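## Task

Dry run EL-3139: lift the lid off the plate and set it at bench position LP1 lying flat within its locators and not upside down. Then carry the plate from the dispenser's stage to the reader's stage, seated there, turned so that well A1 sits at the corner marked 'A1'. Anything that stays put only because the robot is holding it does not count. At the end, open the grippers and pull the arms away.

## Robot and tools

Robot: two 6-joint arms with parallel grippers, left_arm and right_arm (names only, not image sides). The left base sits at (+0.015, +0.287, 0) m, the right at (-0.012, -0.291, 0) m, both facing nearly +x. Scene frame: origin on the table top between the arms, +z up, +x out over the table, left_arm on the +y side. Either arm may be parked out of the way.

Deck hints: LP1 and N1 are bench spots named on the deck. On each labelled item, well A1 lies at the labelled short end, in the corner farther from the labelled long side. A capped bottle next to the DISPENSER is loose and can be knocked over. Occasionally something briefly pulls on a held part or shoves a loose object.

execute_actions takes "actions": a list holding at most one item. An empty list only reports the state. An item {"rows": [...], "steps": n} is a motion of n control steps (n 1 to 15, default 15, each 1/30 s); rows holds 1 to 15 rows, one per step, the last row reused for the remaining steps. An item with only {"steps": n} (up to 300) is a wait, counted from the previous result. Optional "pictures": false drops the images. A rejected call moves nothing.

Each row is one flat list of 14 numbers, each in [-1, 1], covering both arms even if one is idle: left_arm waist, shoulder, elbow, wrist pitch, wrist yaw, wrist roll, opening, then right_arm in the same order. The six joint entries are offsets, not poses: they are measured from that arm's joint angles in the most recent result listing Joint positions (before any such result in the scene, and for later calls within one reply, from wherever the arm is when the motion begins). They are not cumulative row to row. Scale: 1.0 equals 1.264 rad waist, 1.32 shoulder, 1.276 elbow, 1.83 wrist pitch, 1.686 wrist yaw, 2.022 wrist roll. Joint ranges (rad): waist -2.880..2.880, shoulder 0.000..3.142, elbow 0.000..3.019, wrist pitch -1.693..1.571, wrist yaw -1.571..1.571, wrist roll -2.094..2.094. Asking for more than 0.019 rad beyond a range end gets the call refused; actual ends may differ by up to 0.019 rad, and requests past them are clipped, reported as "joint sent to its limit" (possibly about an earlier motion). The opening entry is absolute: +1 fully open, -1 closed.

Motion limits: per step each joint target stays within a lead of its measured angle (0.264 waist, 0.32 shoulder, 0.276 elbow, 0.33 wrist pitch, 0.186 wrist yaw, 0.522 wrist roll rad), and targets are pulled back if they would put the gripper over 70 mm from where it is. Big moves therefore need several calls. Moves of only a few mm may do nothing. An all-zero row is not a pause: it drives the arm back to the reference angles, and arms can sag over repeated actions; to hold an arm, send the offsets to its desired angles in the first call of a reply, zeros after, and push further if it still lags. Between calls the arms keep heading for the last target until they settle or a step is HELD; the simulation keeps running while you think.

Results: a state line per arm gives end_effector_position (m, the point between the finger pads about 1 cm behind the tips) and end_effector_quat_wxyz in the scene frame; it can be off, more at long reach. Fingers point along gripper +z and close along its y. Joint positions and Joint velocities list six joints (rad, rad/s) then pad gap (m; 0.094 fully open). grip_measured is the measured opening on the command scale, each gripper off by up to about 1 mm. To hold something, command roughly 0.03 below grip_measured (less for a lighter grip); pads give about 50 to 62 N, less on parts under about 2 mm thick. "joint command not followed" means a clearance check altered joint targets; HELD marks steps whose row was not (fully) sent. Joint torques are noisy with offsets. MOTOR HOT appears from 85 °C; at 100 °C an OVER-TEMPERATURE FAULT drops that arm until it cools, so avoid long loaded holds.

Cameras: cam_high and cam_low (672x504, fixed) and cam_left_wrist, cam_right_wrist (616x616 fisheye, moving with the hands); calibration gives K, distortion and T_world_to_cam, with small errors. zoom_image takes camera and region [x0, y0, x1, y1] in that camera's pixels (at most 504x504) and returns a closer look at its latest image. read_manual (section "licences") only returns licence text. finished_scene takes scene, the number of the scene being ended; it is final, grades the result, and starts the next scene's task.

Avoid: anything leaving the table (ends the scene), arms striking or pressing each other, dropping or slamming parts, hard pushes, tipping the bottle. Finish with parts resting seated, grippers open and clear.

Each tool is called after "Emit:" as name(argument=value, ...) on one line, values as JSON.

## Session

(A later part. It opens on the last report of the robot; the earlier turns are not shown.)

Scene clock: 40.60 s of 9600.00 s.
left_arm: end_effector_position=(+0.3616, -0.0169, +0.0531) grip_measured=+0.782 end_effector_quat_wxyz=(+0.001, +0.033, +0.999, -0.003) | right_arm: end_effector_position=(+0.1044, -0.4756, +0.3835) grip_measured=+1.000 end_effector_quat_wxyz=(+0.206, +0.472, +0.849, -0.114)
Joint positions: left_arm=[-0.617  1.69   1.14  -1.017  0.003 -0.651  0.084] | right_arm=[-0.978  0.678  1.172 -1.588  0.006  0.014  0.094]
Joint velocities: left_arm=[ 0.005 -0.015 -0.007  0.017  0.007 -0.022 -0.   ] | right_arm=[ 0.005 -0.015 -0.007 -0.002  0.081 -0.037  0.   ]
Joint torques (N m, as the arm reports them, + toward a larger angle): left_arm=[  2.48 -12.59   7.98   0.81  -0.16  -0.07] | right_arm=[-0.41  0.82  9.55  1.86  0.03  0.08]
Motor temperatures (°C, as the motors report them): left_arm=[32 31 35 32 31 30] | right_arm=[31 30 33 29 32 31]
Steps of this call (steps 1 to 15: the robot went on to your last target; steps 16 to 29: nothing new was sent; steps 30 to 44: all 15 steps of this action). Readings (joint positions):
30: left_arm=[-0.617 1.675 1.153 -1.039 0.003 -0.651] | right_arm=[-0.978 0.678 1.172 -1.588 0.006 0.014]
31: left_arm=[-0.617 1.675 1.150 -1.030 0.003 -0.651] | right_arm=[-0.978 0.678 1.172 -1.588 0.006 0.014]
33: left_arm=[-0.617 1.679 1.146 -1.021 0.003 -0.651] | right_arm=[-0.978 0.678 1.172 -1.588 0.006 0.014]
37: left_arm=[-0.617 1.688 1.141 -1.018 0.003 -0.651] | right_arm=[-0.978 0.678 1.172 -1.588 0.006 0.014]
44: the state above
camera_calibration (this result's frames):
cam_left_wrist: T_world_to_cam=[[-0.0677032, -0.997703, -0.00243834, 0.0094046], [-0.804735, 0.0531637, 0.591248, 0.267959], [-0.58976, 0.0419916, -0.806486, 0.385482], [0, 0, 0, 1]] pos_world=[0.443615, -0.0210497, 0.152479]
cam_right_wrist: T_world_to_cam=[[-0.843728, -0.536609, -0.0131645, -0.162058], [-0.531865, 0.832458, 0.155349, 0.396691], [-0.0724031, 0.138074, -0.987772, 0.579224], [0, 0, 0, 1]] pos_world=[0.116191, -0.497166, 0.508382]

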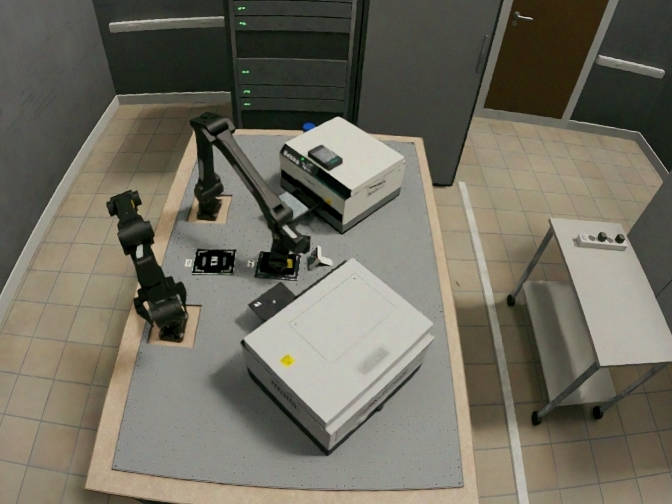

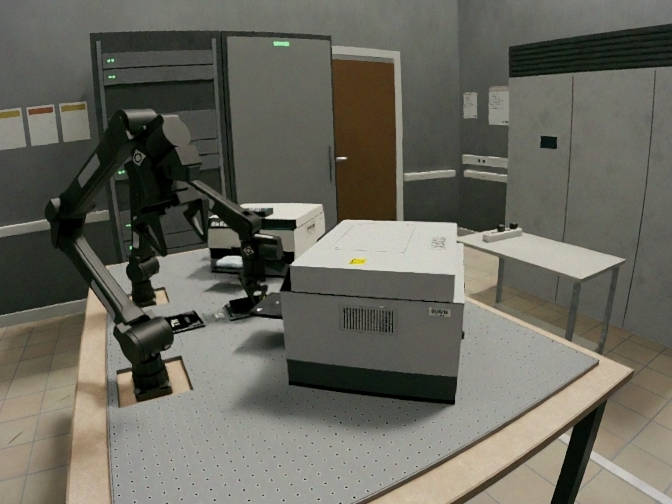

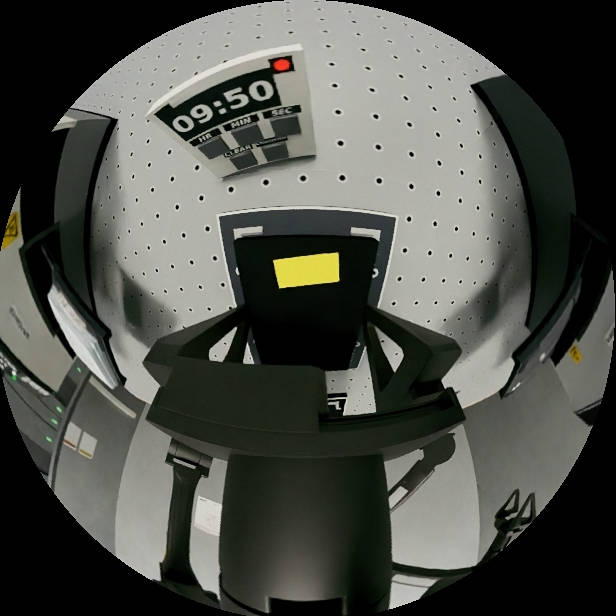

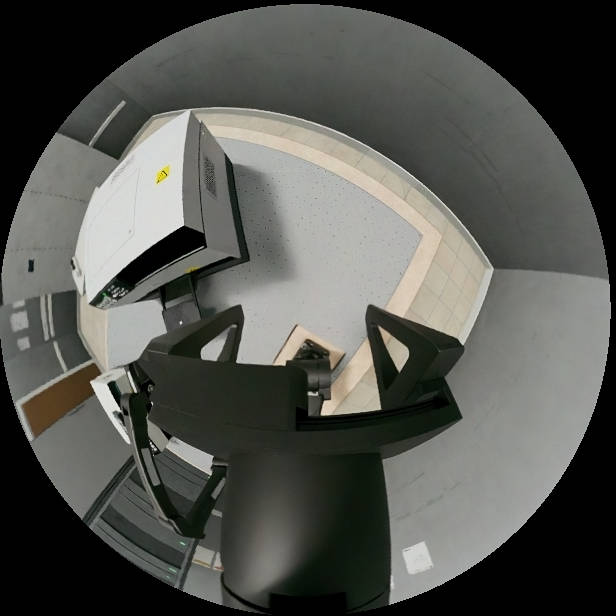

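Still above; another ~8 mm with slightly more reach.

Emit:
execute_actions(actions=[{"rows":[[0.008,0.021,-0.009,0.021,0,0.004,0.755,0,0,0,0,0,0,1]]}])

Emit:
zoom_image(camera="cam_left_wrist", region=[210,150,410,310])

Emit:
zoom_image(camera="cam_high", region=[240,230,320,290])

Scene clock: 41.73 s of 9600.00 s.
left_arm: end_effector_position=(+0.3631, -0.0182, +0.0479) grip_measured=+0.782 end_effector_quat_wxyz=(+0.004, +0.034, +0.999, -0.005) | right_arm: end_effector_position=(+0.1044, -0.4756, +0.3835) grip_measured=+1.000 end_effector_quat_wxyz=(+0.206, +0.472, +0.849, -0.114)
Joint positions: left_arm=[-0.617  1.697  1.134 -0.996  0.003 -0.648  0.084] | right_arm=[-0.978  0.678  1.172 -1.588  0.006  0.014  0.094]
Joint velocities: left_arm=[-0.015 -0.005 -0.012  0.012  0.037 -0.037 -0.001] | right_arm=[ 0.005  0.005 -0.007  0.007  0.037  0.037  0.   ]
Joint torques (N m, as the arm reports them, + toward a larger angle): left_arm=[  2.96 -11.76   7.65   0.9   -0.21   0.02] | right_arm=[-0.39  0.79  9.55  1.86  0.03  0.08]
Motor temperatures (°C, as the motors report them): left_arm=[32 31 35 32 31 30] | right_arm=[31 30 33 29 32 31]
Steps of this call (steps 1 to 15: the robot went on to your last target; steps 16 to 19: nothing new was sent; steps 20 to 34: all 15 steps of this action). Readings (joint positions):
20: left_arm=[-0.617 1.690 1.139 -1.013 0.003 -0.651] | right_arm=[-0.978 0.678 1.172 -1.588 0.006 0.014]
21: left_arm=[-0.617 1.690 1.137 -1.006 0.003 -0.651] | right_arm=[-0.978 0.678 1.172 -1.588 0.006 0.014]
23: left_arm=[-0.617 1.693 1.135 -0.998 0.003 -0.651] | right_arm=[-0.978 0.678 1.172 -1.588 0.006 0.014]
27: left_arm=[-0.617 1.697 1.134 -0.996 0.003 -0.649] | right_arm=[-0.978 0.678 1.172 -1.588 0.006 0.014]
34: the state above
camera_calibration (this result's frames):
cam_left_wrist: T_world_to_cam=[[-0.0699858, -0.997546, 0.00215736, 0.0088019], [-0.808005, 0.057956, 0.586319, 0.27381], [-0.585005, 0.0392908, -0.810078, 0.380635], [0, 0, 0, 1]] pos_world=[0.444529, -0.0220441, 0.147785]
cam_right_wrist: T_world_to_cam=[[-0.843728, -0.536609, -0.0131645, -0.162058], [-0.531865, 0.832458, 0.155349, 0.396691], [-0.0724031, 0.138074, -0.987772, 0.579224], [0, 0, 0, 1]] pos_world=[0.116191, -0.497166, 0.508382]

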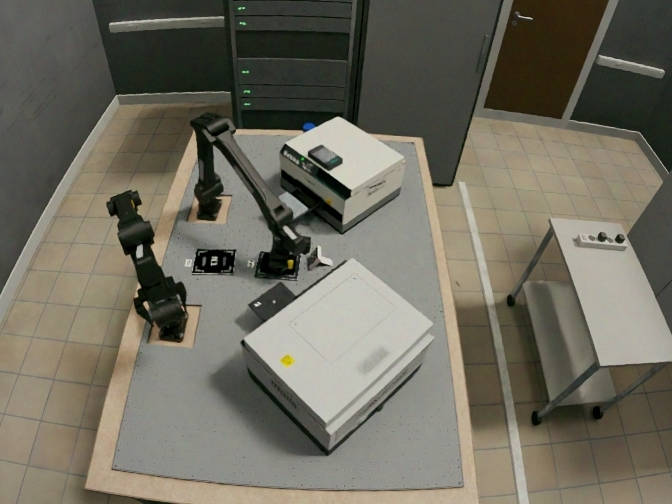

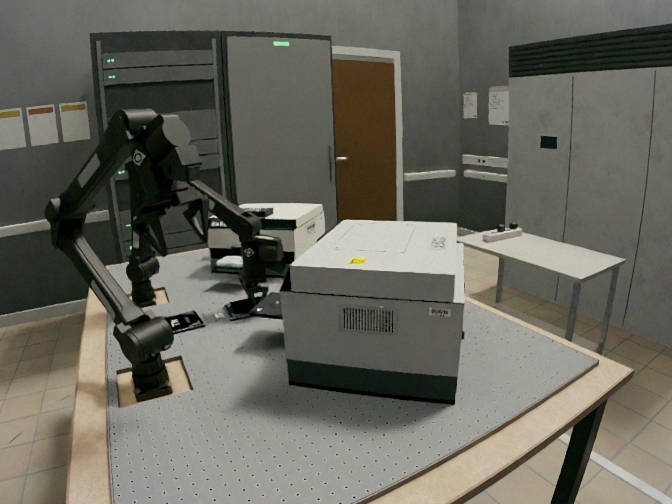

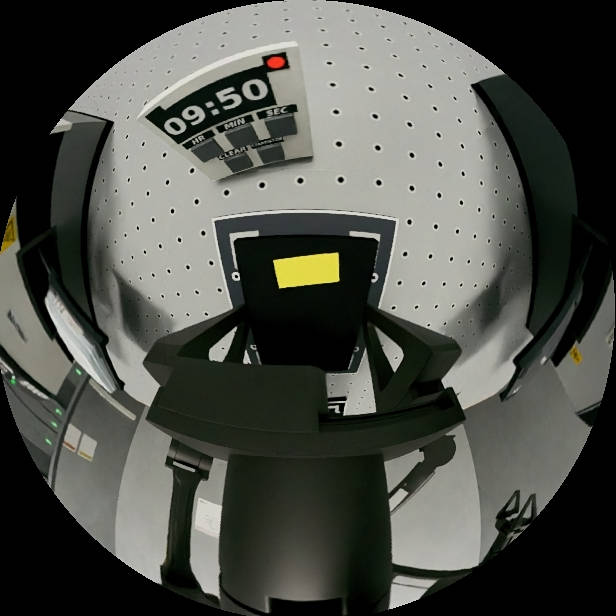

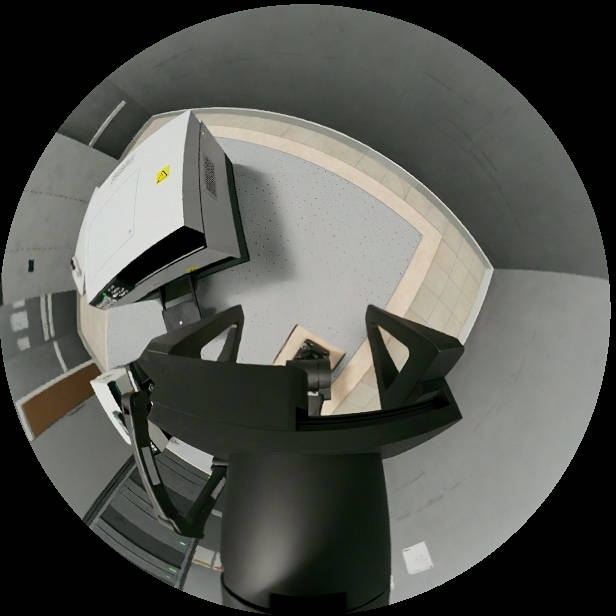

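Region (210, 150, 410, 310) of cam_left_wrist's 616x616 image, scaled by 2.520, with more detail than that image has; it fills the top 403 rows of this view, and the rest is white.

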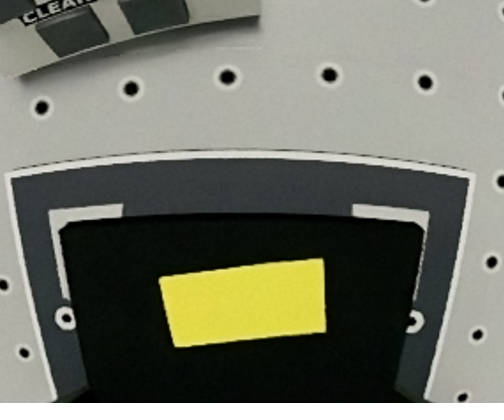

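Region (240, 230, 320, 290) of cam_high's 672x504 image, scaled by 6.300, with more detail than that image has; it fills the top 378 rows of this view, and the rest is white.

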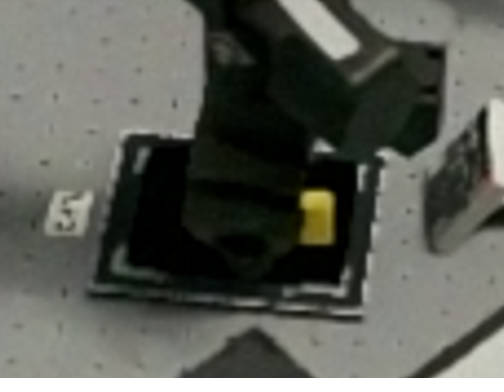

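Emit:
execute_actions(actions=[{"rows":[[0.008,0.024,-0.002,0,0,0,0.755,0,0,0,0,0,0,1]]}])

Emit:
zoom_image(camera="cam_left_wrist", region=[210,150,410,310])

Emit:
zoom_image(camera="cam_high", region=[240,230,320,290])

Scene clock: 42.83 s of 9600.00 s.
left_arm: end_effector_position=(+0.3630, -0.0182, +0.0477) grip_measured=+0.782 end_effector_quat_wxyz=(+0.004, +0.034, +0.999, -0.005) | right_arm: end_effector_position=(+0.1044, -0.4756, +0.3835) grip_measured=+1.000 end_effector_quat_wxyz=(+0.206, +0.472, +0.849, -0.114)
Joint positions: left_arm=[-0.617  1.698  1.134 -0.996  0.003 -0.648  0.084] | right_arm=[-0.978  0.678  1.172 -1.588  0.006  0.014  0.094]
Joint velocities: left_arm=[-0.015 -0.015 -0.002 -0.022 -0.022 -0.051 -0.   ] | right_arm=[-0.015 -0.015 -0.017  0.012  0.051 -0.022  0.   ]
Joint torques (N m, as the arm reports them, + toward a larger angle): left_arm=[  2.31 -11.44   7.82   0.2   -0.21   0.03] | right_arm=[-0.39  0.83  9.54  1.86  0.03  0.08]
Motor temperatures (°C, as the motors report them): left_arm=[32 31 35 32 31 30] | right_arm=[31 30 33 29 32 31]
Steps of this call (steps 1 to 15: the robot went on to your last target; steps 16 to 18: nothing new was sent; steps 19 to 33: all 15 steps of this action). Readings (joint positions):
19: left_arm=[-0.617 1.697 1.134 -0.996 0.003 -0.648] | right_arm=[-0.978 0.678 1.172 -1.588 0.006 0.014]
20: left_arm=[-0.617 1.698 1.134 -0.996 0.003 -0.648] | right_arm=[-0.978 0.678 1.172 -1.588 0.006 0.014]
22: left_arm=[-0.617 1.698 1.134 -0.996 0.003 -0.648] | right_arm=[-0.978 0.678 1.172 -1.588 0.006 0.014]
26: left_arm=[-0.617 1.698 1.134 -0.996 0.003 -0.648] | right_arm=[-0.978 0.678 1.172 -1.588 0.006 0.014]
33: the state above
camera_calibration (this result's frames):
cam_left_wrist: T_world_to_cam=[[-0.0699852, -0.997546, 0.00192739, 0.00883204], [-0.807836, 0.0578089, 0.586566, 0.273812], [-0.585238, 0.0394939, -0.809899, 0.380564], [0, 0, 0, 1]] pos_world=[0.444534, -0.0220484, 0.147593]
cam_right_wrist: T_world_to_cam=[[-0.843728, -0.536609, -0.0131645, -0.162058], [-0.531865, 0.832458, 0.155349, 0.396691], [-0.0724031, 0.138074, -0.987772, 0.579224], [0, 0, 0, 1]] pos_world=[0.116191, -0.497166, 0.508382]

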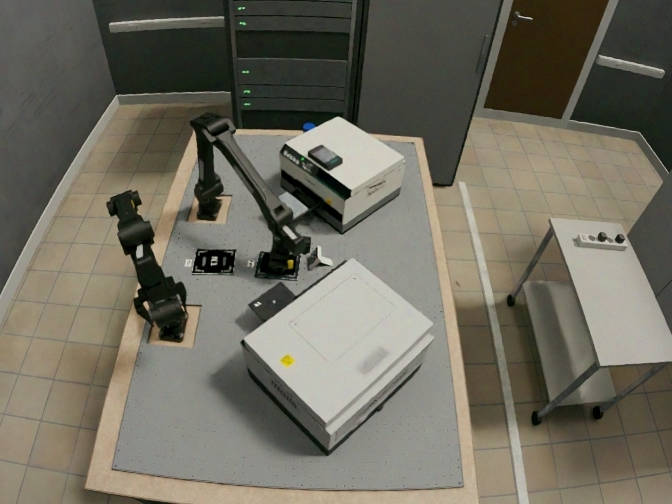

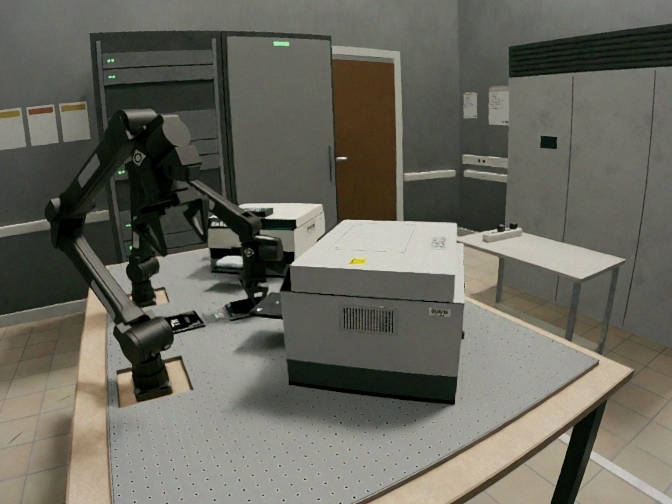

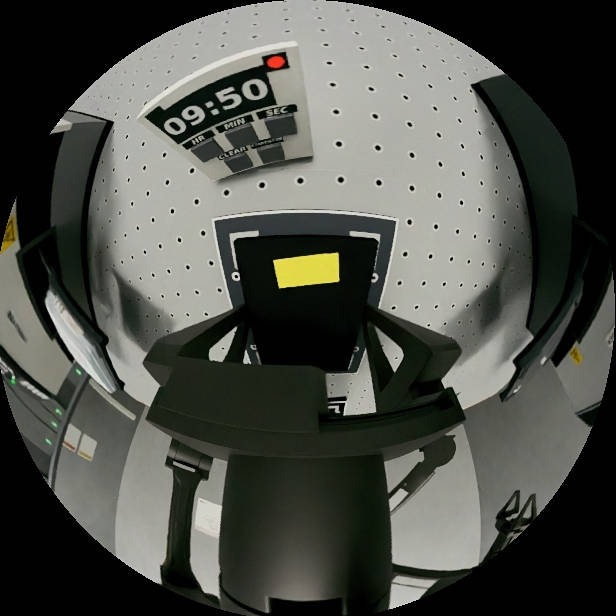

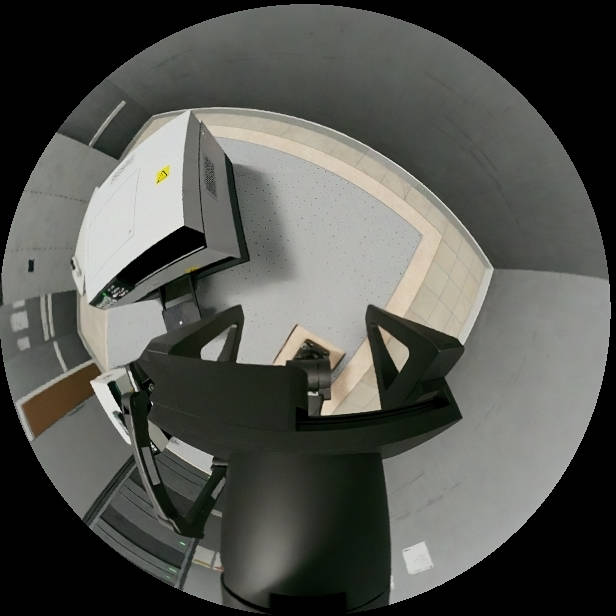

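Region (210, 150, 410, 310) of cam_left_wrist's 616x616 image, scaled by 2.520, with more detail than that image has; it fills the top 403 rows of this view, and the rest is white.

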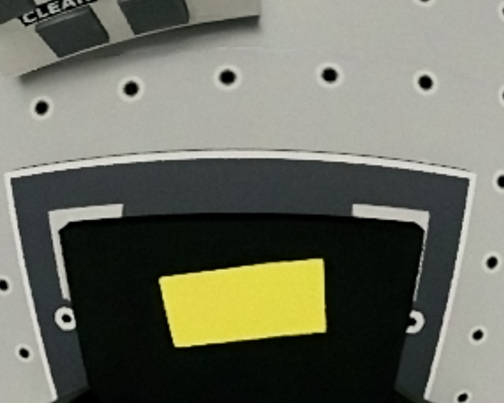

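Region (240, 230, 320, 290) of cam_high's 672x504 image, scaled by 6.300, with more detail than that image has; it fills the top 378 rows of this view, and the rest is white.

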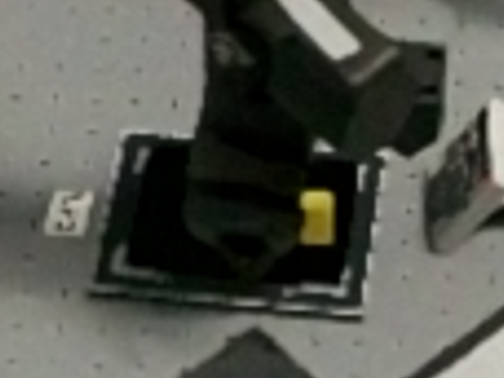

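Emit:
execute_actions(actions=[{"rows":[[0.008,0.014,-0.002,-0.012,0,0,0.755,0,0,0,0,0,0,1]]}])

Emit:
zoom_image(camera="cam_left_wrist", region=[210,150,410,310])

Emit:
zoom_image(camera="cam_high", region=[240,230,320,290])

Scene clock: 44.30 s of 9600.00 s.
left_arm: end_effector_position=(+0.3617, -0.0170, +0.0476) grip_measured=+0.782 end_effector_quat_wxyz=(+0.001, +0.034, +0.999, -0.002) | right_arm: end_effector_position=(+0.1044, -0.4756, +0.3835) grip_measured=+1.000 end_effector_quat_wxyz=(+0.206, +0.472, +0.849, -0.114)
Joint positions: left_arm=[-0.617  1.698  1.134 -1.003  0.003 -0.648  0.084] | right_arm=[-0.978  0.678  1.172 -1.588  0.006  0.014  0.094]
Joint velocities: left_arm=[-0.015 -0.015 -0.012 -0.002  0.037  0.007 -0.   ] | right_arm=[-0.015 -0.005  0.007  0.002 -0.007 -0.066  0.   ]
Joint torques (N m, as the arm reports them, + toward a larger angle): left_arm=[  2.47 -11.93   7.96  -0.19  -0.24   0.03] | right_arm=[-0.4   0.79  9.55  1.86  0.03  0.08]
Motor temperatures (°C, as the motors report them): left_arm=[32 31 35 32 31 30] | right_arm=[31 30 33 29 32 31]
Steps of this call (steps 1 to 15: the robot went on to your last target; steps 16 to 29: nothing new was sent; steps 30 to 44: all 15 steps of this action). Readings (joint positions):
30: left_arm=[-0.617 1.698 1.134 -0.997 0.003 -0.648] | right_arm=[-0.978 0.678 1.172 -1.588 0.006 0.014]
31: left_arm=[-0.617 1.698 1.134 -0.999 0.003 -0.648] | right_arm=[-0.978 0.678 1.172 -1.588 0.006 0.014]
33: left_arm=[-0.617 1.698 1.134 -1.002 0.003 -0.648] | right_arm=[-0.978 0.678 1.172 -1.588 0.006 0.014]
37: left_arm=[-0.617 1.698 1.134 -1.003 0.003 -0.648] | right_arm=[-0.978 0.678 1.172 -1.588 0.006 0.014]
44: the state above
camera_calibration (this result's frames):
cam_left_wrist: T_world_to_cam=[[-0.0699873, -0.997544, -0.00267191, 0.0101454], [-0.804449, 0.0548555, 0.591484, 0.271235], [-0.589885, 0.0435458, -0.806312, 0.38115], [0, 0, 0, 1]] pos_world=[0.443739, -0.0213558, 0.146922]
cam_right_wrist: T_world_to_cam=[[-0.843728, -0.536609, -0.0131645, -0.162058], [-0.531865, 0.832458, 0.155349, 0.396691], [-0.0724031, 0.138074, -0.987772, 0.579224], [0, 0, 0, 1]] pos_world=[0.116191, -0.497166, 0.508382]

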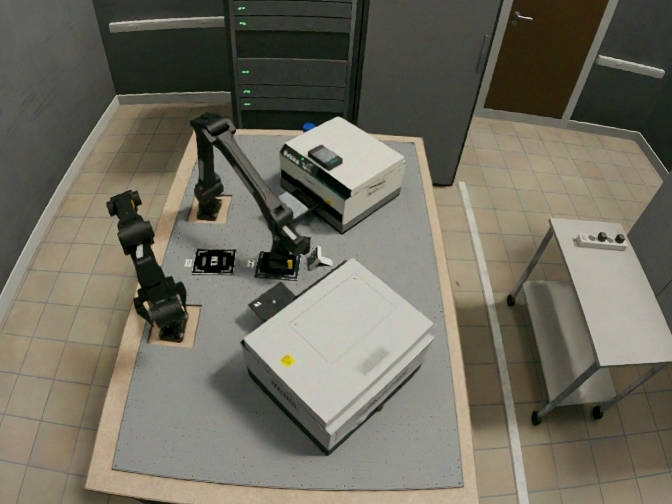

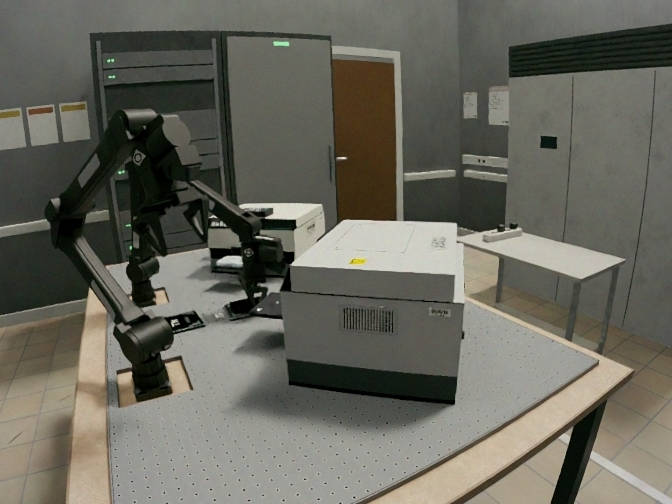

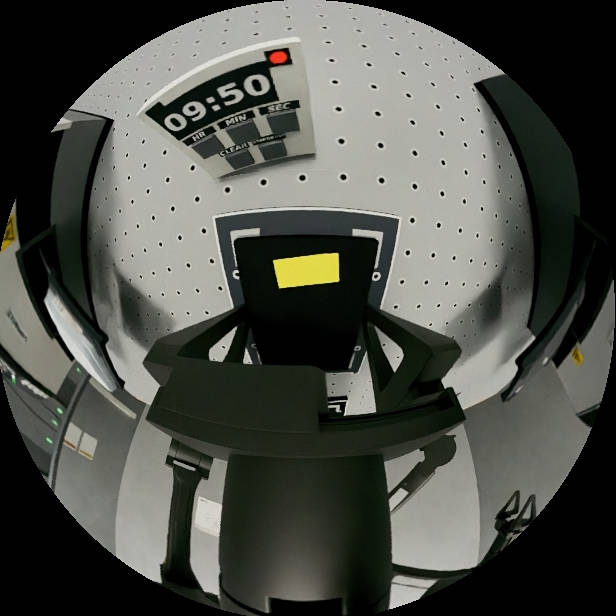

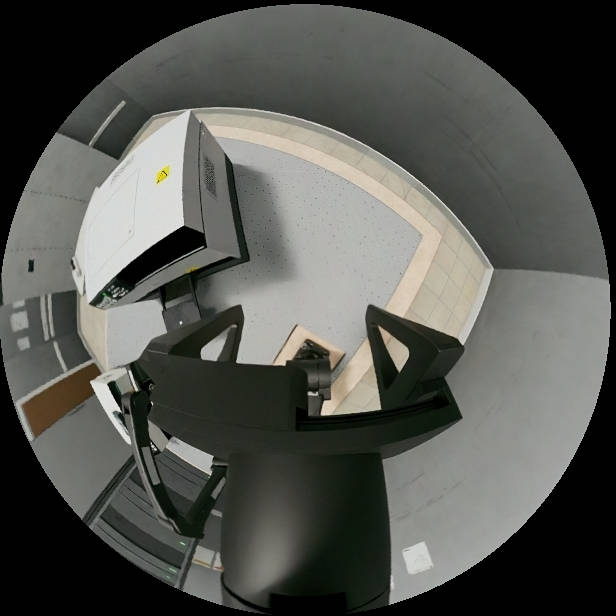

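Region (210, 150, 410, 310) of cam_left_wrist's 616x616 image, scaled by 2.520, with more detail than that image has; it fills the top 403 rows of this view, and the rest is white.

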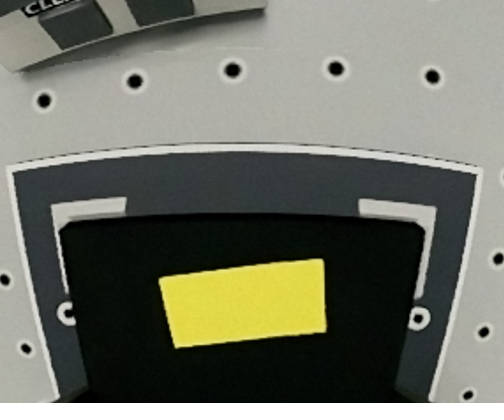

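Region (240, 230, 320, 290) of cam_high's 672x504 image, scaled by 6.300, with more detail than that image has; it fills the top 378 rows of this view, and the rest is white.

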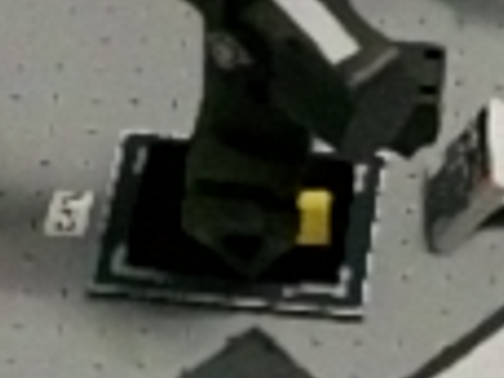

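Centred. Push down lightly, release, lift.

Emit:
execute_actions(actions=[{"rows":[[0.008,0.028,-0.006,0,0,0,0.755,0,0,0,0,0,0,1]]}], pictures=false)

Emit:
execute_actions(actions=[{"rows":[[0,0,0.01,0,0,0,1,0,0,0,0,0,0,1]],"steps":10}], pictures=false)

Emit:
execute_actions(actions=[{"rows":[[0,-0.03,0.04,-0.03,0,0,1,0,0,0,0,0,0,1],[0,-0.06,0.06,-0.07,0,0,1,0,0,0,0,0,0,1],[0,-0.09,0.09,-0.12,0,0,1,0,0,0,0,0,0,1],[0,-0.11,0.13,-0.16,0,0,1,0,0,0,0,0,0,1]]}])

Emit:
zoom_image(camera="cam_left_wrist", region=[60,150,420,380])

Emit:
zoom_image(camera="cam_high", region=[240,190,340,330])

Scene clock: 46.70 s of 9600.00 s.
left_arm: end_effector_position=(+0.3611, -0.0173, +0.0459) grip_measured=+0.782 end_effector_quat_wxyz=(-0.002, +0.034, +0.999, -0.003) | right_arm: end_effector_position=(+0.1044, -0.4756, +0.3835) grip_measured=+1.000 end_effector_quat_wxyz=(+0.206, +0.472, +0.849, -0.114)
Joint positions: left_arm=[-0.617  1.702  1.134 -1.003  0.007 -0.648  0.084] | right_arm=[-0.978  0.678  1.172 -1.588  0.006  0.014  0.094]
Joint velocities: left_arm=[-0.015 -0.005 -0.002  0.007  0.11  -0.051 -0.   ] | right_arm=[ 0.005 -0.015 -0.012  0.017 -0.051 -0.022  0.   ]
Joint torques (N m, as the arm reports them, + toward a larger angle): left_arm=[  2.03 -11.13   7.54  -0.01  -0.37   0.04] | right_arm=[-0.4   0.8   9.55  1.86  0.03  0.08]
Motor temperatures (°C, as the motors report them): left_arm=[32 31 35 32 31 30] | right_arm=[31 30 34 29 32 31]
Steps of this call (steps 1 to 15: the robot went on to your last target; steps 16 to 57: nothing new was sent; steps 58 to 72: all 15 steps of this action). Readings (joint positions):
58: left_arm=[-0.617 1.699 1.134 -1.003 0.003 -0.648] | right_arm=[-0.978 0.678 1.172 -1.588 0.006 0.014]
59: left_arm=[-0.617 1.701 1.134 -1.003 0.004 -0.648] | right_arm=[-0.978 0.678 1.172 -1.588 0.006 0.014]
61: left_arm=[-0.617 1.702 1.134 -1.003 0.006 -0.648] | right_arm=[-0.978 0.678 1.172 -1.588 0.006 0.014]
65: left_arm=[-0.617 1.702 1.134 -1.003 0.007 -0.648] | right_arm=[-0.978 0.678 1.172 -1.588 0.006 0.014]
72: the state above

Scene clock: 47.03 s of 9600.00 s.
left_arm: end_effector_position=(+0.3610, -0.0174, +0.0459) grip_measured=+1.000 end_effector_quat_wxyz=(-0.002, +0.034, +0.999, -0.003) | right_arm: end_effector_position=(+0.1044, -0.4756, +0.3835) grip_measured=+1.000 end_effector_quat_wxyz=(+0.206, +0.472, +0.849, -0.114)
Joint positions: left_arm=[-0.617  1.702  1.134 -1.003  0.007 -0.648  0.094] | right_arm=[-0.978  0.678  1.172 -1.588  0.006  0.014  0.094]
Joint velocities: left_arm=[-0.005 -0.015 -0.007 -0.002 -0.007  0.022  0.   ] | right_arm=[ 0.005  0.005 -0.012 -0.002 -0.066  0.007  0.   ]
Joint torques (N m, as the arm reports them, + toward a larger angle): left_arm=[  1.28 -13.48   9.1    0.14  -0.21   0.02] | right_arm=[-0.41  0.78  9.54  1.86  0.03  0.08]
Motor temperatures (°C, as the motors report them): left_arm=[32 31 35 32 31 30] | right_arm=[31 30 34 29 32 31]
Steps of this call (steps 1 to 10: all 10 steps of this action). Readings (joint positions):
1: left_arm=[-0.617 1.702 1.134 -1.003 0.007 -0.648] | right_arm=[-0.978 0.678 1.172 -1.588 0.006 0.014]
2: left_arm=[-0.617 1.702 1.134 -1.003 0.007 -0.648] | right_arm=[-0.978 0.678 1.172 -1.588 0.006 0.014]
4: left_arm=[-0.617 1.702 1.134 -1.003 0.007 -0.648] | right_arm=[-0.978 0.678 1.172 -1.588 0.006 0.014]
8: left_arm=[-0.617 1.702 1.134 -1.003 0.007 -0.648] | right_arm=[-0.978 0.678 1.172 -1.588 0.006 0.014]
10: the state above

Scene clock: 47.53 s of 9600.00 s.
left_arm: end_effector_position=(+0.3532, -0.0110, +0.1592) grip_measured=+1.000 end_effector_quat_wxyz=(+0.002, +0.033, +0.999, -0.007) | right_arm: end_effector_position=(+0.1044, -0.4756, +0.3835) grip_measured=+1.000 end_effector_quat_wxyz=(+0.206, +0.472, +0.849, -0.114)
Joint positions: left_arm=[-0.617  1.547  1.267 -1.278  0.009 -0.651  0.094] | right_arm=[-0.978  0.678  1.172 -1.588  0.006  0.014  0.094]
Joint velocities: left_arm=[-0.015 -0.015 -0.007 -0.027 -0.037  0.022  0.   ] | right_arm=[ 0.005 -0.005  0.012 -0.012 -0.007 -0.022  0.   ]
Joint torques (N m, as the arm reports them, + toward a larger angle): left_arm=[  1.96 -11.9   11.86  -0.44  -0.3    0.04] | right_arm=[-0.38  0.82  9.55  1.86  0.03  0.08]
Motor temperatures (°C, as the motors report them): left_arm=[32 31 35 32 31 30] | right_arm=[31 30 34 29 32 31]
Steps of this call (steps 1 to 15: all 15 steps of this action). Readings (joint positions):
1: left_arm=[-0.617 1.702 1.135 -1.009 0.007 -0.648] | right_arm=[-0.978 0.678 1.172 -1.588 0.006 0.014]
2: left_arm=[-0.617 1.699 1.138 -1.033 0.007 -0.648] | right_arm=[-0.978 0.678 1.172 -1.588 0.006 0.014]
4: left_arm=[-0.617 1.686 1.157 -1.103 0.013 -0.651] | right_arm=[-0.978 0.678 1.172 -1.588 0.006 0.014]
8: left_arm=[-0.617 1.625 1.213 -1.230 0.010 -0.651] | right_arm=[-0.978 0.678 1.172 -1.588 0.006 0.014]
15: the state above
camera_calibration (this result's frames):
cam_left_wrist: T_world_to_cam=[[-0.0677541, -0.997679, 0.00673221, 0.0136272], [-0.805907, 0.0587059, 0.589124, 0.198983], [-0.588152, 0.03449, -0.808015, 0.465476], [0, 0, 0, 1]] pos_world=[0.435055, -0.0141401, 0.258794]
cam_right_wrist: T_world_to_cam=[[-0.843728, -0.536609, -0.0131645, -0.162058], [-0.531865, 0.832458, 0.155349, 0.396691], [-0.0724031, 0.138074, -0.987772, 0.579224], [0, 0, 0, 1]] pos_world=[0.116191, -0.497166, 0.508382]

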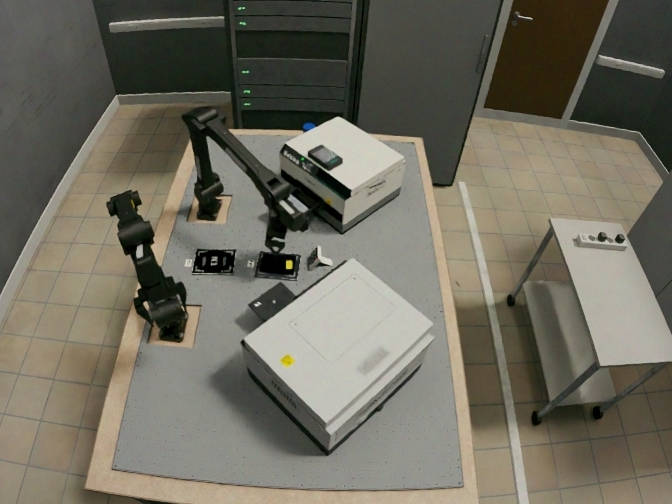

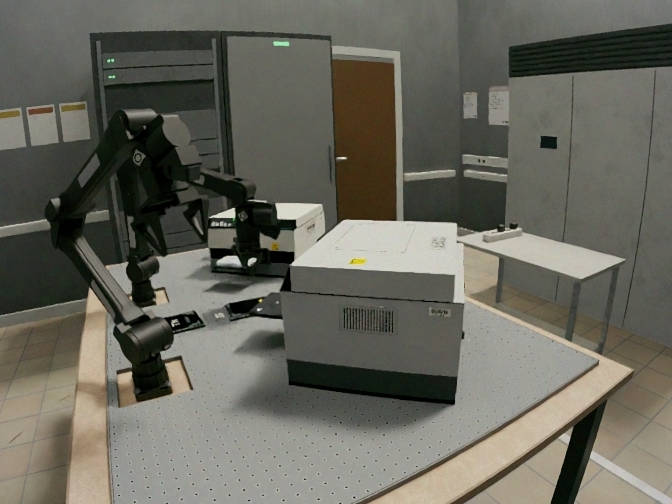

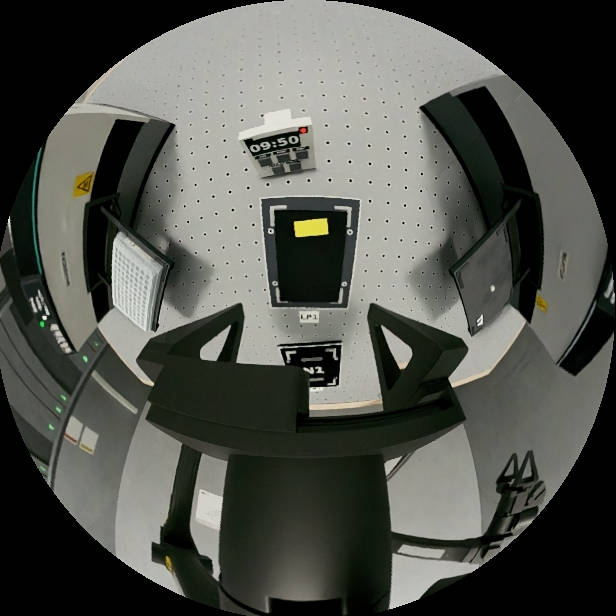

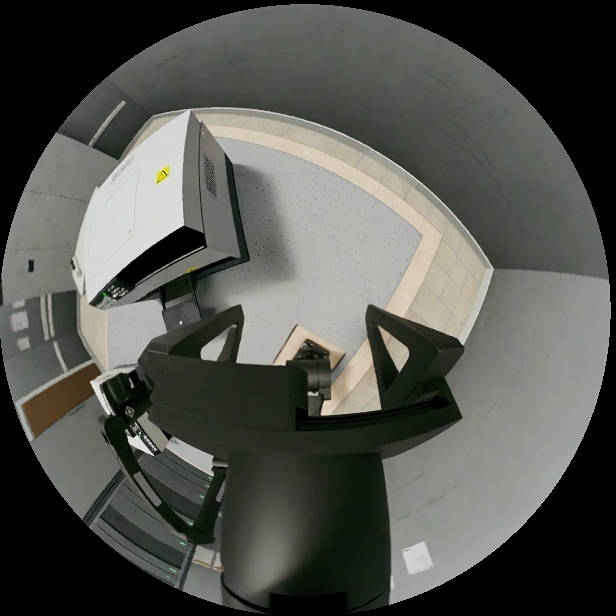

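Region (60, 150, 420, 380) of cam_left_wrist's 616x616 image, scaled by 1.400, with more detail than that image has; it fills the top 322 rows of this view, and the rest is white.

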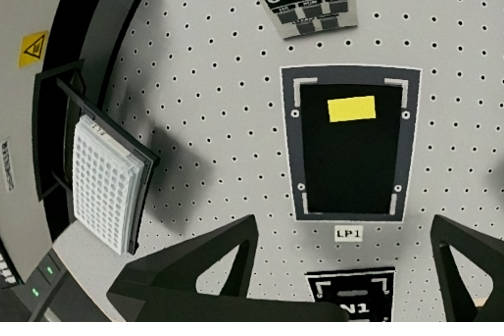

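Region (240, 190, 340, 330) of cam_high's 672x504 image, scaled by 3.600, with more detail than that image has; it fills the left 360 columns of this view, and the rest is white.

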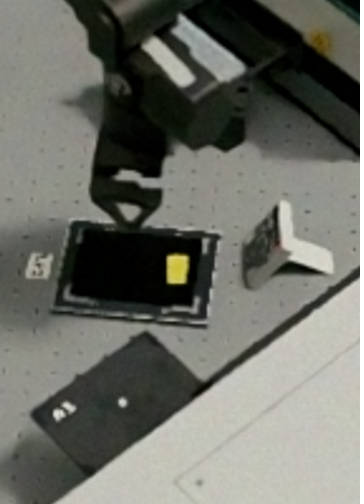

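Emit:
execute_actions(actions=[{"rows":[[0.1,-0.05,0,-0.02,-0.005,0.15,1,0,0,0,0,0,0,1],[0.2,-0.1,-0.02,-0.04,-0.005,0.3,1,0,0,0,0,0,0,1],[0.3,-0.14,-0.05,-0.06,-0.005,0.45,1,0,0,0,0,0,0,1],[0.425,-0.147,-0.078,-0.065,-0.005,0.627,1,0,0,0,0,0,0,1]]}], pictures=false)

Emit:
execute_actions(actions=[{"steps":30}], pictures=false)

Scene clock: 49.50 s of 9600.00 s.
left_arm: end_effector_position=(+0.3983, +0.2317, +0.1962) grip_measured=+1.000 end_effector_quat_wxyz=(-0.001, +0.234, +0.972, +0.002) | right_arm: end_effector_position=(+0.1044, -0.4756, +0.3835) grip_measured=+1.000 end_effector_quat_wxyz=(+0.206, +0.472, +0.849, -0.114)
Joint positions: left_arm=[-0.043  1.37   1.177 -1.38  -0.004  0.328  0.094] | right_arm=[-0.978  0.678  1.172 -1.588  0.006  0.014  0.094]
Joint velocities: left_arm=[ 0.386 -0.142 -0.042 -0.071 -0.051  1.912  0.   ] | right_arm=[-0.005  0.005 -0.007  0.002  0.007 -0.007  0.   ]
Joint torques (N m, as the arm reports them, + toward a larger angle): left_arm=[ -3.37 -10.58   8.75  -0.06   0.1    0.13] | right_arm=[-0.42  0.81  9.54  1.86  0.04  0.08]
Motor temperatures (°C, as the motors report them): left_arm=[32 31 35 32 31 30] | right_arm=[31 30 34 29 32 31]
Steps of this call (steps 1 to 15: the robot went on to your last target; steps 16 to 44: nothing new was sent; steps 45 to 59: all 15 steps of this action). Readings (joint positions):
45: left_arm=[-0.610 1.546 1.267 -1.284 0.008 -0.610] | right_arm=[-0.978 0.678 1.172 -1.588 0.006 0.014]
46: left_arm=[-0.597 1.541 1.264 -1.290 0.008 -0.553] | right_arm=[-0.978 0.678 1.172 -1.588 0.006 0.014]
48: left_arm=[-0.540 1.517 1.248 -1.306 0.008 -0.451] | right_arm=[-0.978 0.678 1.172 -1.588 0.006 0.014]
52: left_arm=[-0.364 1.445 1.201 -1.344 0.007 -0.232] | right_arm=[-0.978 0.678 1.172 -1.588 0.006 0.014]
59: the state above

Scene clock: 50.50 s of 9600.00 s.
left_arm: end_effector_position=(+0.3936, +0.2204, +0.1966) grip_measured=+1.000 end_effector_quat_wxyz=(-0.002, +0.380, +0.925, -0.000) | right_arm: end_effector_position=(+0.1044, -0.4756, +0.3835) grip_measured=+1.000 end_effector_quat_wxyz=(+0.206, +0.472, +0.849, -0.114)
Joint positions: left_arm=[-0.072  1.364  1.172 -1.383 -0.001  0.607  0.094] | right_arm=[-0.978  0.678  1.172 -1.588  0.006  0.014  0.094]
Joint velocities: left_arm=[ 0.005 -0.015  0.007  0.012  0.007 -0.022  0.   ] | right_arm=[ 0.005 -0.015  0.002 -0.017 -0.022 -0.022  0.   ]
Joint torques (N m, as the arm reports them, + toward a larger angle): left_arm=[  0.6  -10.76   8.93  -0.33  -0.04   0.09] | right_arm=[-0.4   0.78  9.55  1.87  0.03  0.08]
Motor temperatures (°C, as the motors report them): left_arm=[32 31 35 32 31 30] | right_arm=[31 30 34 29 32 31]
Steps of this call (steps 1 to 30: the robot went on to your last target). Readings (joint positions):
1: left_arm=[-0.037 1.366 1.176 -1.381 -0.004 0.383] | right_arm=[-0.978 0.678 1.172 -1.588 0.006 0.014]
2: left_arm=[-0.039 1.364 1.176 -1.383 -0.004 0.428] | right_arm=[-0.978 0.678 1.172 -1.588 0.006 0.014]
4: left_arm=[-0.052 1.364 1.175 -1.383 -0.002 0.493] | right_arm=[-0.978 0.678 1.172 -1.588 0.006 0.014]
8: left_arm=[-0.072 1.364 1.172 -1.383 -0.001 0.561] | right_arm=[-0.978 0.678 1.172 -1.588 0.006 0.014]
30: the state above
All arms were judged still, so your last target was given up. Only a new action makes them travel on or press farther. Fingers that are still opening or closing keep moving.

Emit:
execute_actions(actions=[{"rows":[[-0.021,0,-0.01,0,0,0,1,0,0,0,0,0,0,1],[-0.021,0,-0.02,0.01,0,0,1,0,0,0,0,0,0,1],[-0.021,0,-0.035,0.025,0,0,1,0,0,0,0,0,0,1],[-0.021,0.005,-0.05,0.04,0,0,1,0,0,0,0,0,0,1],[-0.021,0.01,-0.07,0.06,0,0,1,0,0,0,0,0,0,1],[-0.021,0.015,-0.098,0.086,0,0,1,0,0,0,0,0,0,1]]}])

Emit:
zoom_image(camera="cam_left_wrist", region=[190,190,420,390])

Scene clock: 54.03 s of 9600.00 s.
left_arm: end_effector_position=(+0.3821, +0.2169, +0.1423) grip_measured=+1.000 end_effector_quat_wxyz=(-0.005, +0.387, +0.922, -0.001) | right_arm: end_effector_position=(+0.1044, -0.4756, +0.3835) grip_measured=+1.000 end_effector_quat_wxyz=(+0.206, +0.472, +0.849, -0.114)
Joint positions: left_arm=[-0.087  1.379  1.04  -1.243 -0.001  0.607  0.094] | right_arm=[-0.978  0.678  1.172 -1.588  0.006  0.014  0.094]
Joint velocities: left_arm=[-0.005 -0.005 -0.007  0.007  0.022  0.051  0.   ] | right_arm=[-0.015 -0.005 -0.002 -0.007  0.051 -0.022  0.   ]
Joint torques (N m, as the arm reports them, + toward a larger angle): left_arm=[ 0.72 -9.2   9.64  0.65 -0.11  0.06] | right_arm=[-0.4   0.8   9.55  1.87  0.03  0.08]
Motor temperatures (°C, as the motors report them): left_arm=[32 31 35 32 31 30] | right_arm=[31 30 34 29 32 31]
Steps of this call (steps 1 to 90: nothing new was sent; then 0.03 s passed at rest; steps 91 to 105: all 15 steps of this action). Readings (joint positions):
91: left_arm=[-0.073 1.364 1.172 -1.383 -0.001 0.607] | right_arm=[-0.978 0.678 1.172 -1.588 0.006 0.014]
92: left_arm=[-0.074 1.364 1.169 -1.382 -0.001 0.607] | right_arm=[-0.978 0.678 1.172 -1.588 0.006 0.014]
94: left_arm=[-0.080 1.364 1.151 -1.362 -0.001 0.607] | right_arm=[-0.978 0.678 1.172 -1.588 0.006 0.014]
98: left_arm=[-0.087 1.367 1.069 -1.264 -0.001 0.607] | right_arm=[-0.978 0.678 1.172 -1.588 0.006 0.014]
105: the state above
camera_calibration (this result's frames):
cam_left_wrist: T_world_to_cam=[[-0.714057, -0.700085, -0.00188927, 0.426676], [-0.560875, 0.570449, 0.600006, 0.0126544], [-0.418978, 0.429498, -0.799993, 0.309508], [0, 0, 0, 1]] pos_world=[0.441446, 0.158558, 0.240817]
cam_right_wrist: T_world_to_cam=[[-0.843728, -0.536609, -0.0131645, -0.162058], [-0.531865, 0.832458, 0.155349, 0.396691], [-0.0724031, 0.138074, -0.987772, 0.579224], [0, 0, 0, 1]] pos_world=[0.116191, -0.497166, 0.508382]

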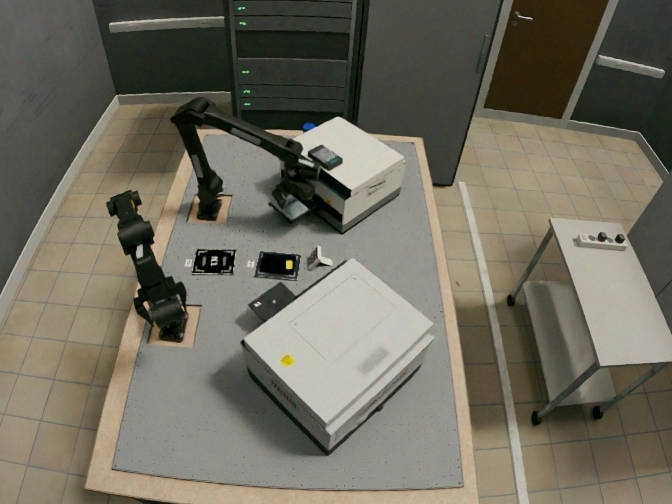

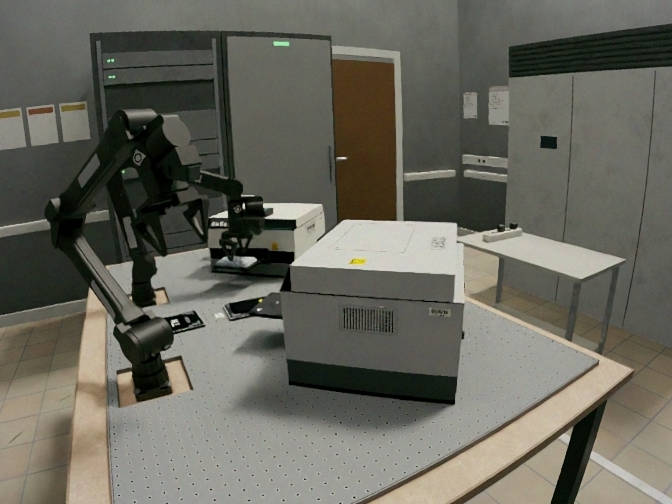

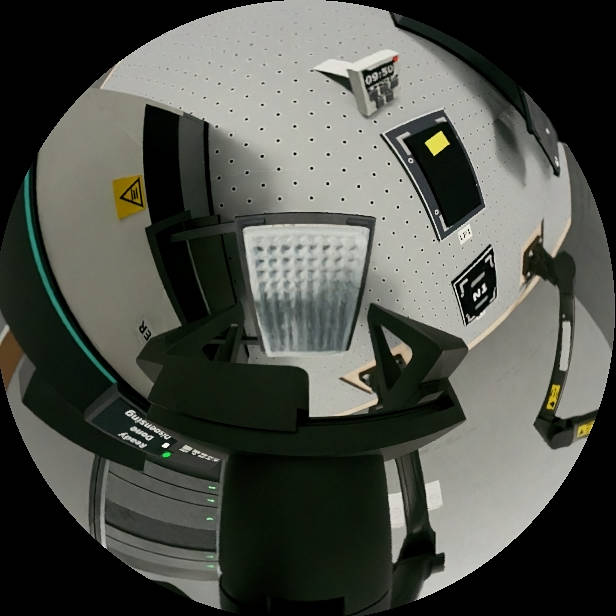

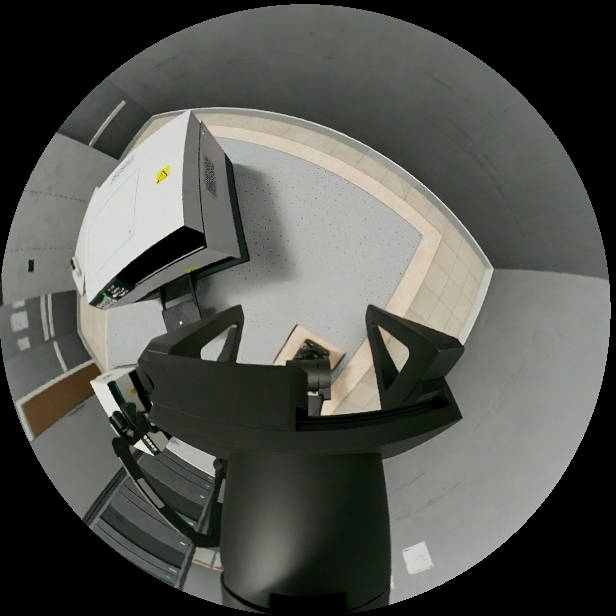

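Region (190, 190, 420, 390) of cam_left_wrist's 616x616 image, scaled by 2.191, with more detail than that image has; it fills the top 438 rows of this view, and the rest is white.

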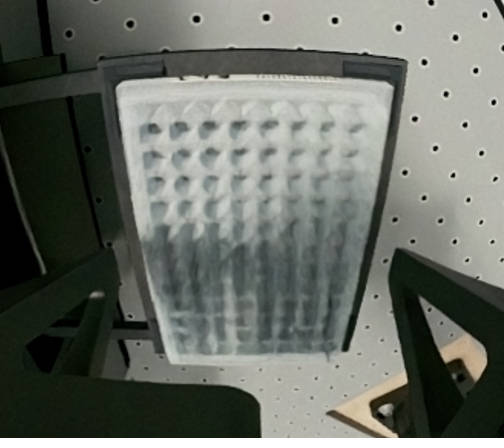

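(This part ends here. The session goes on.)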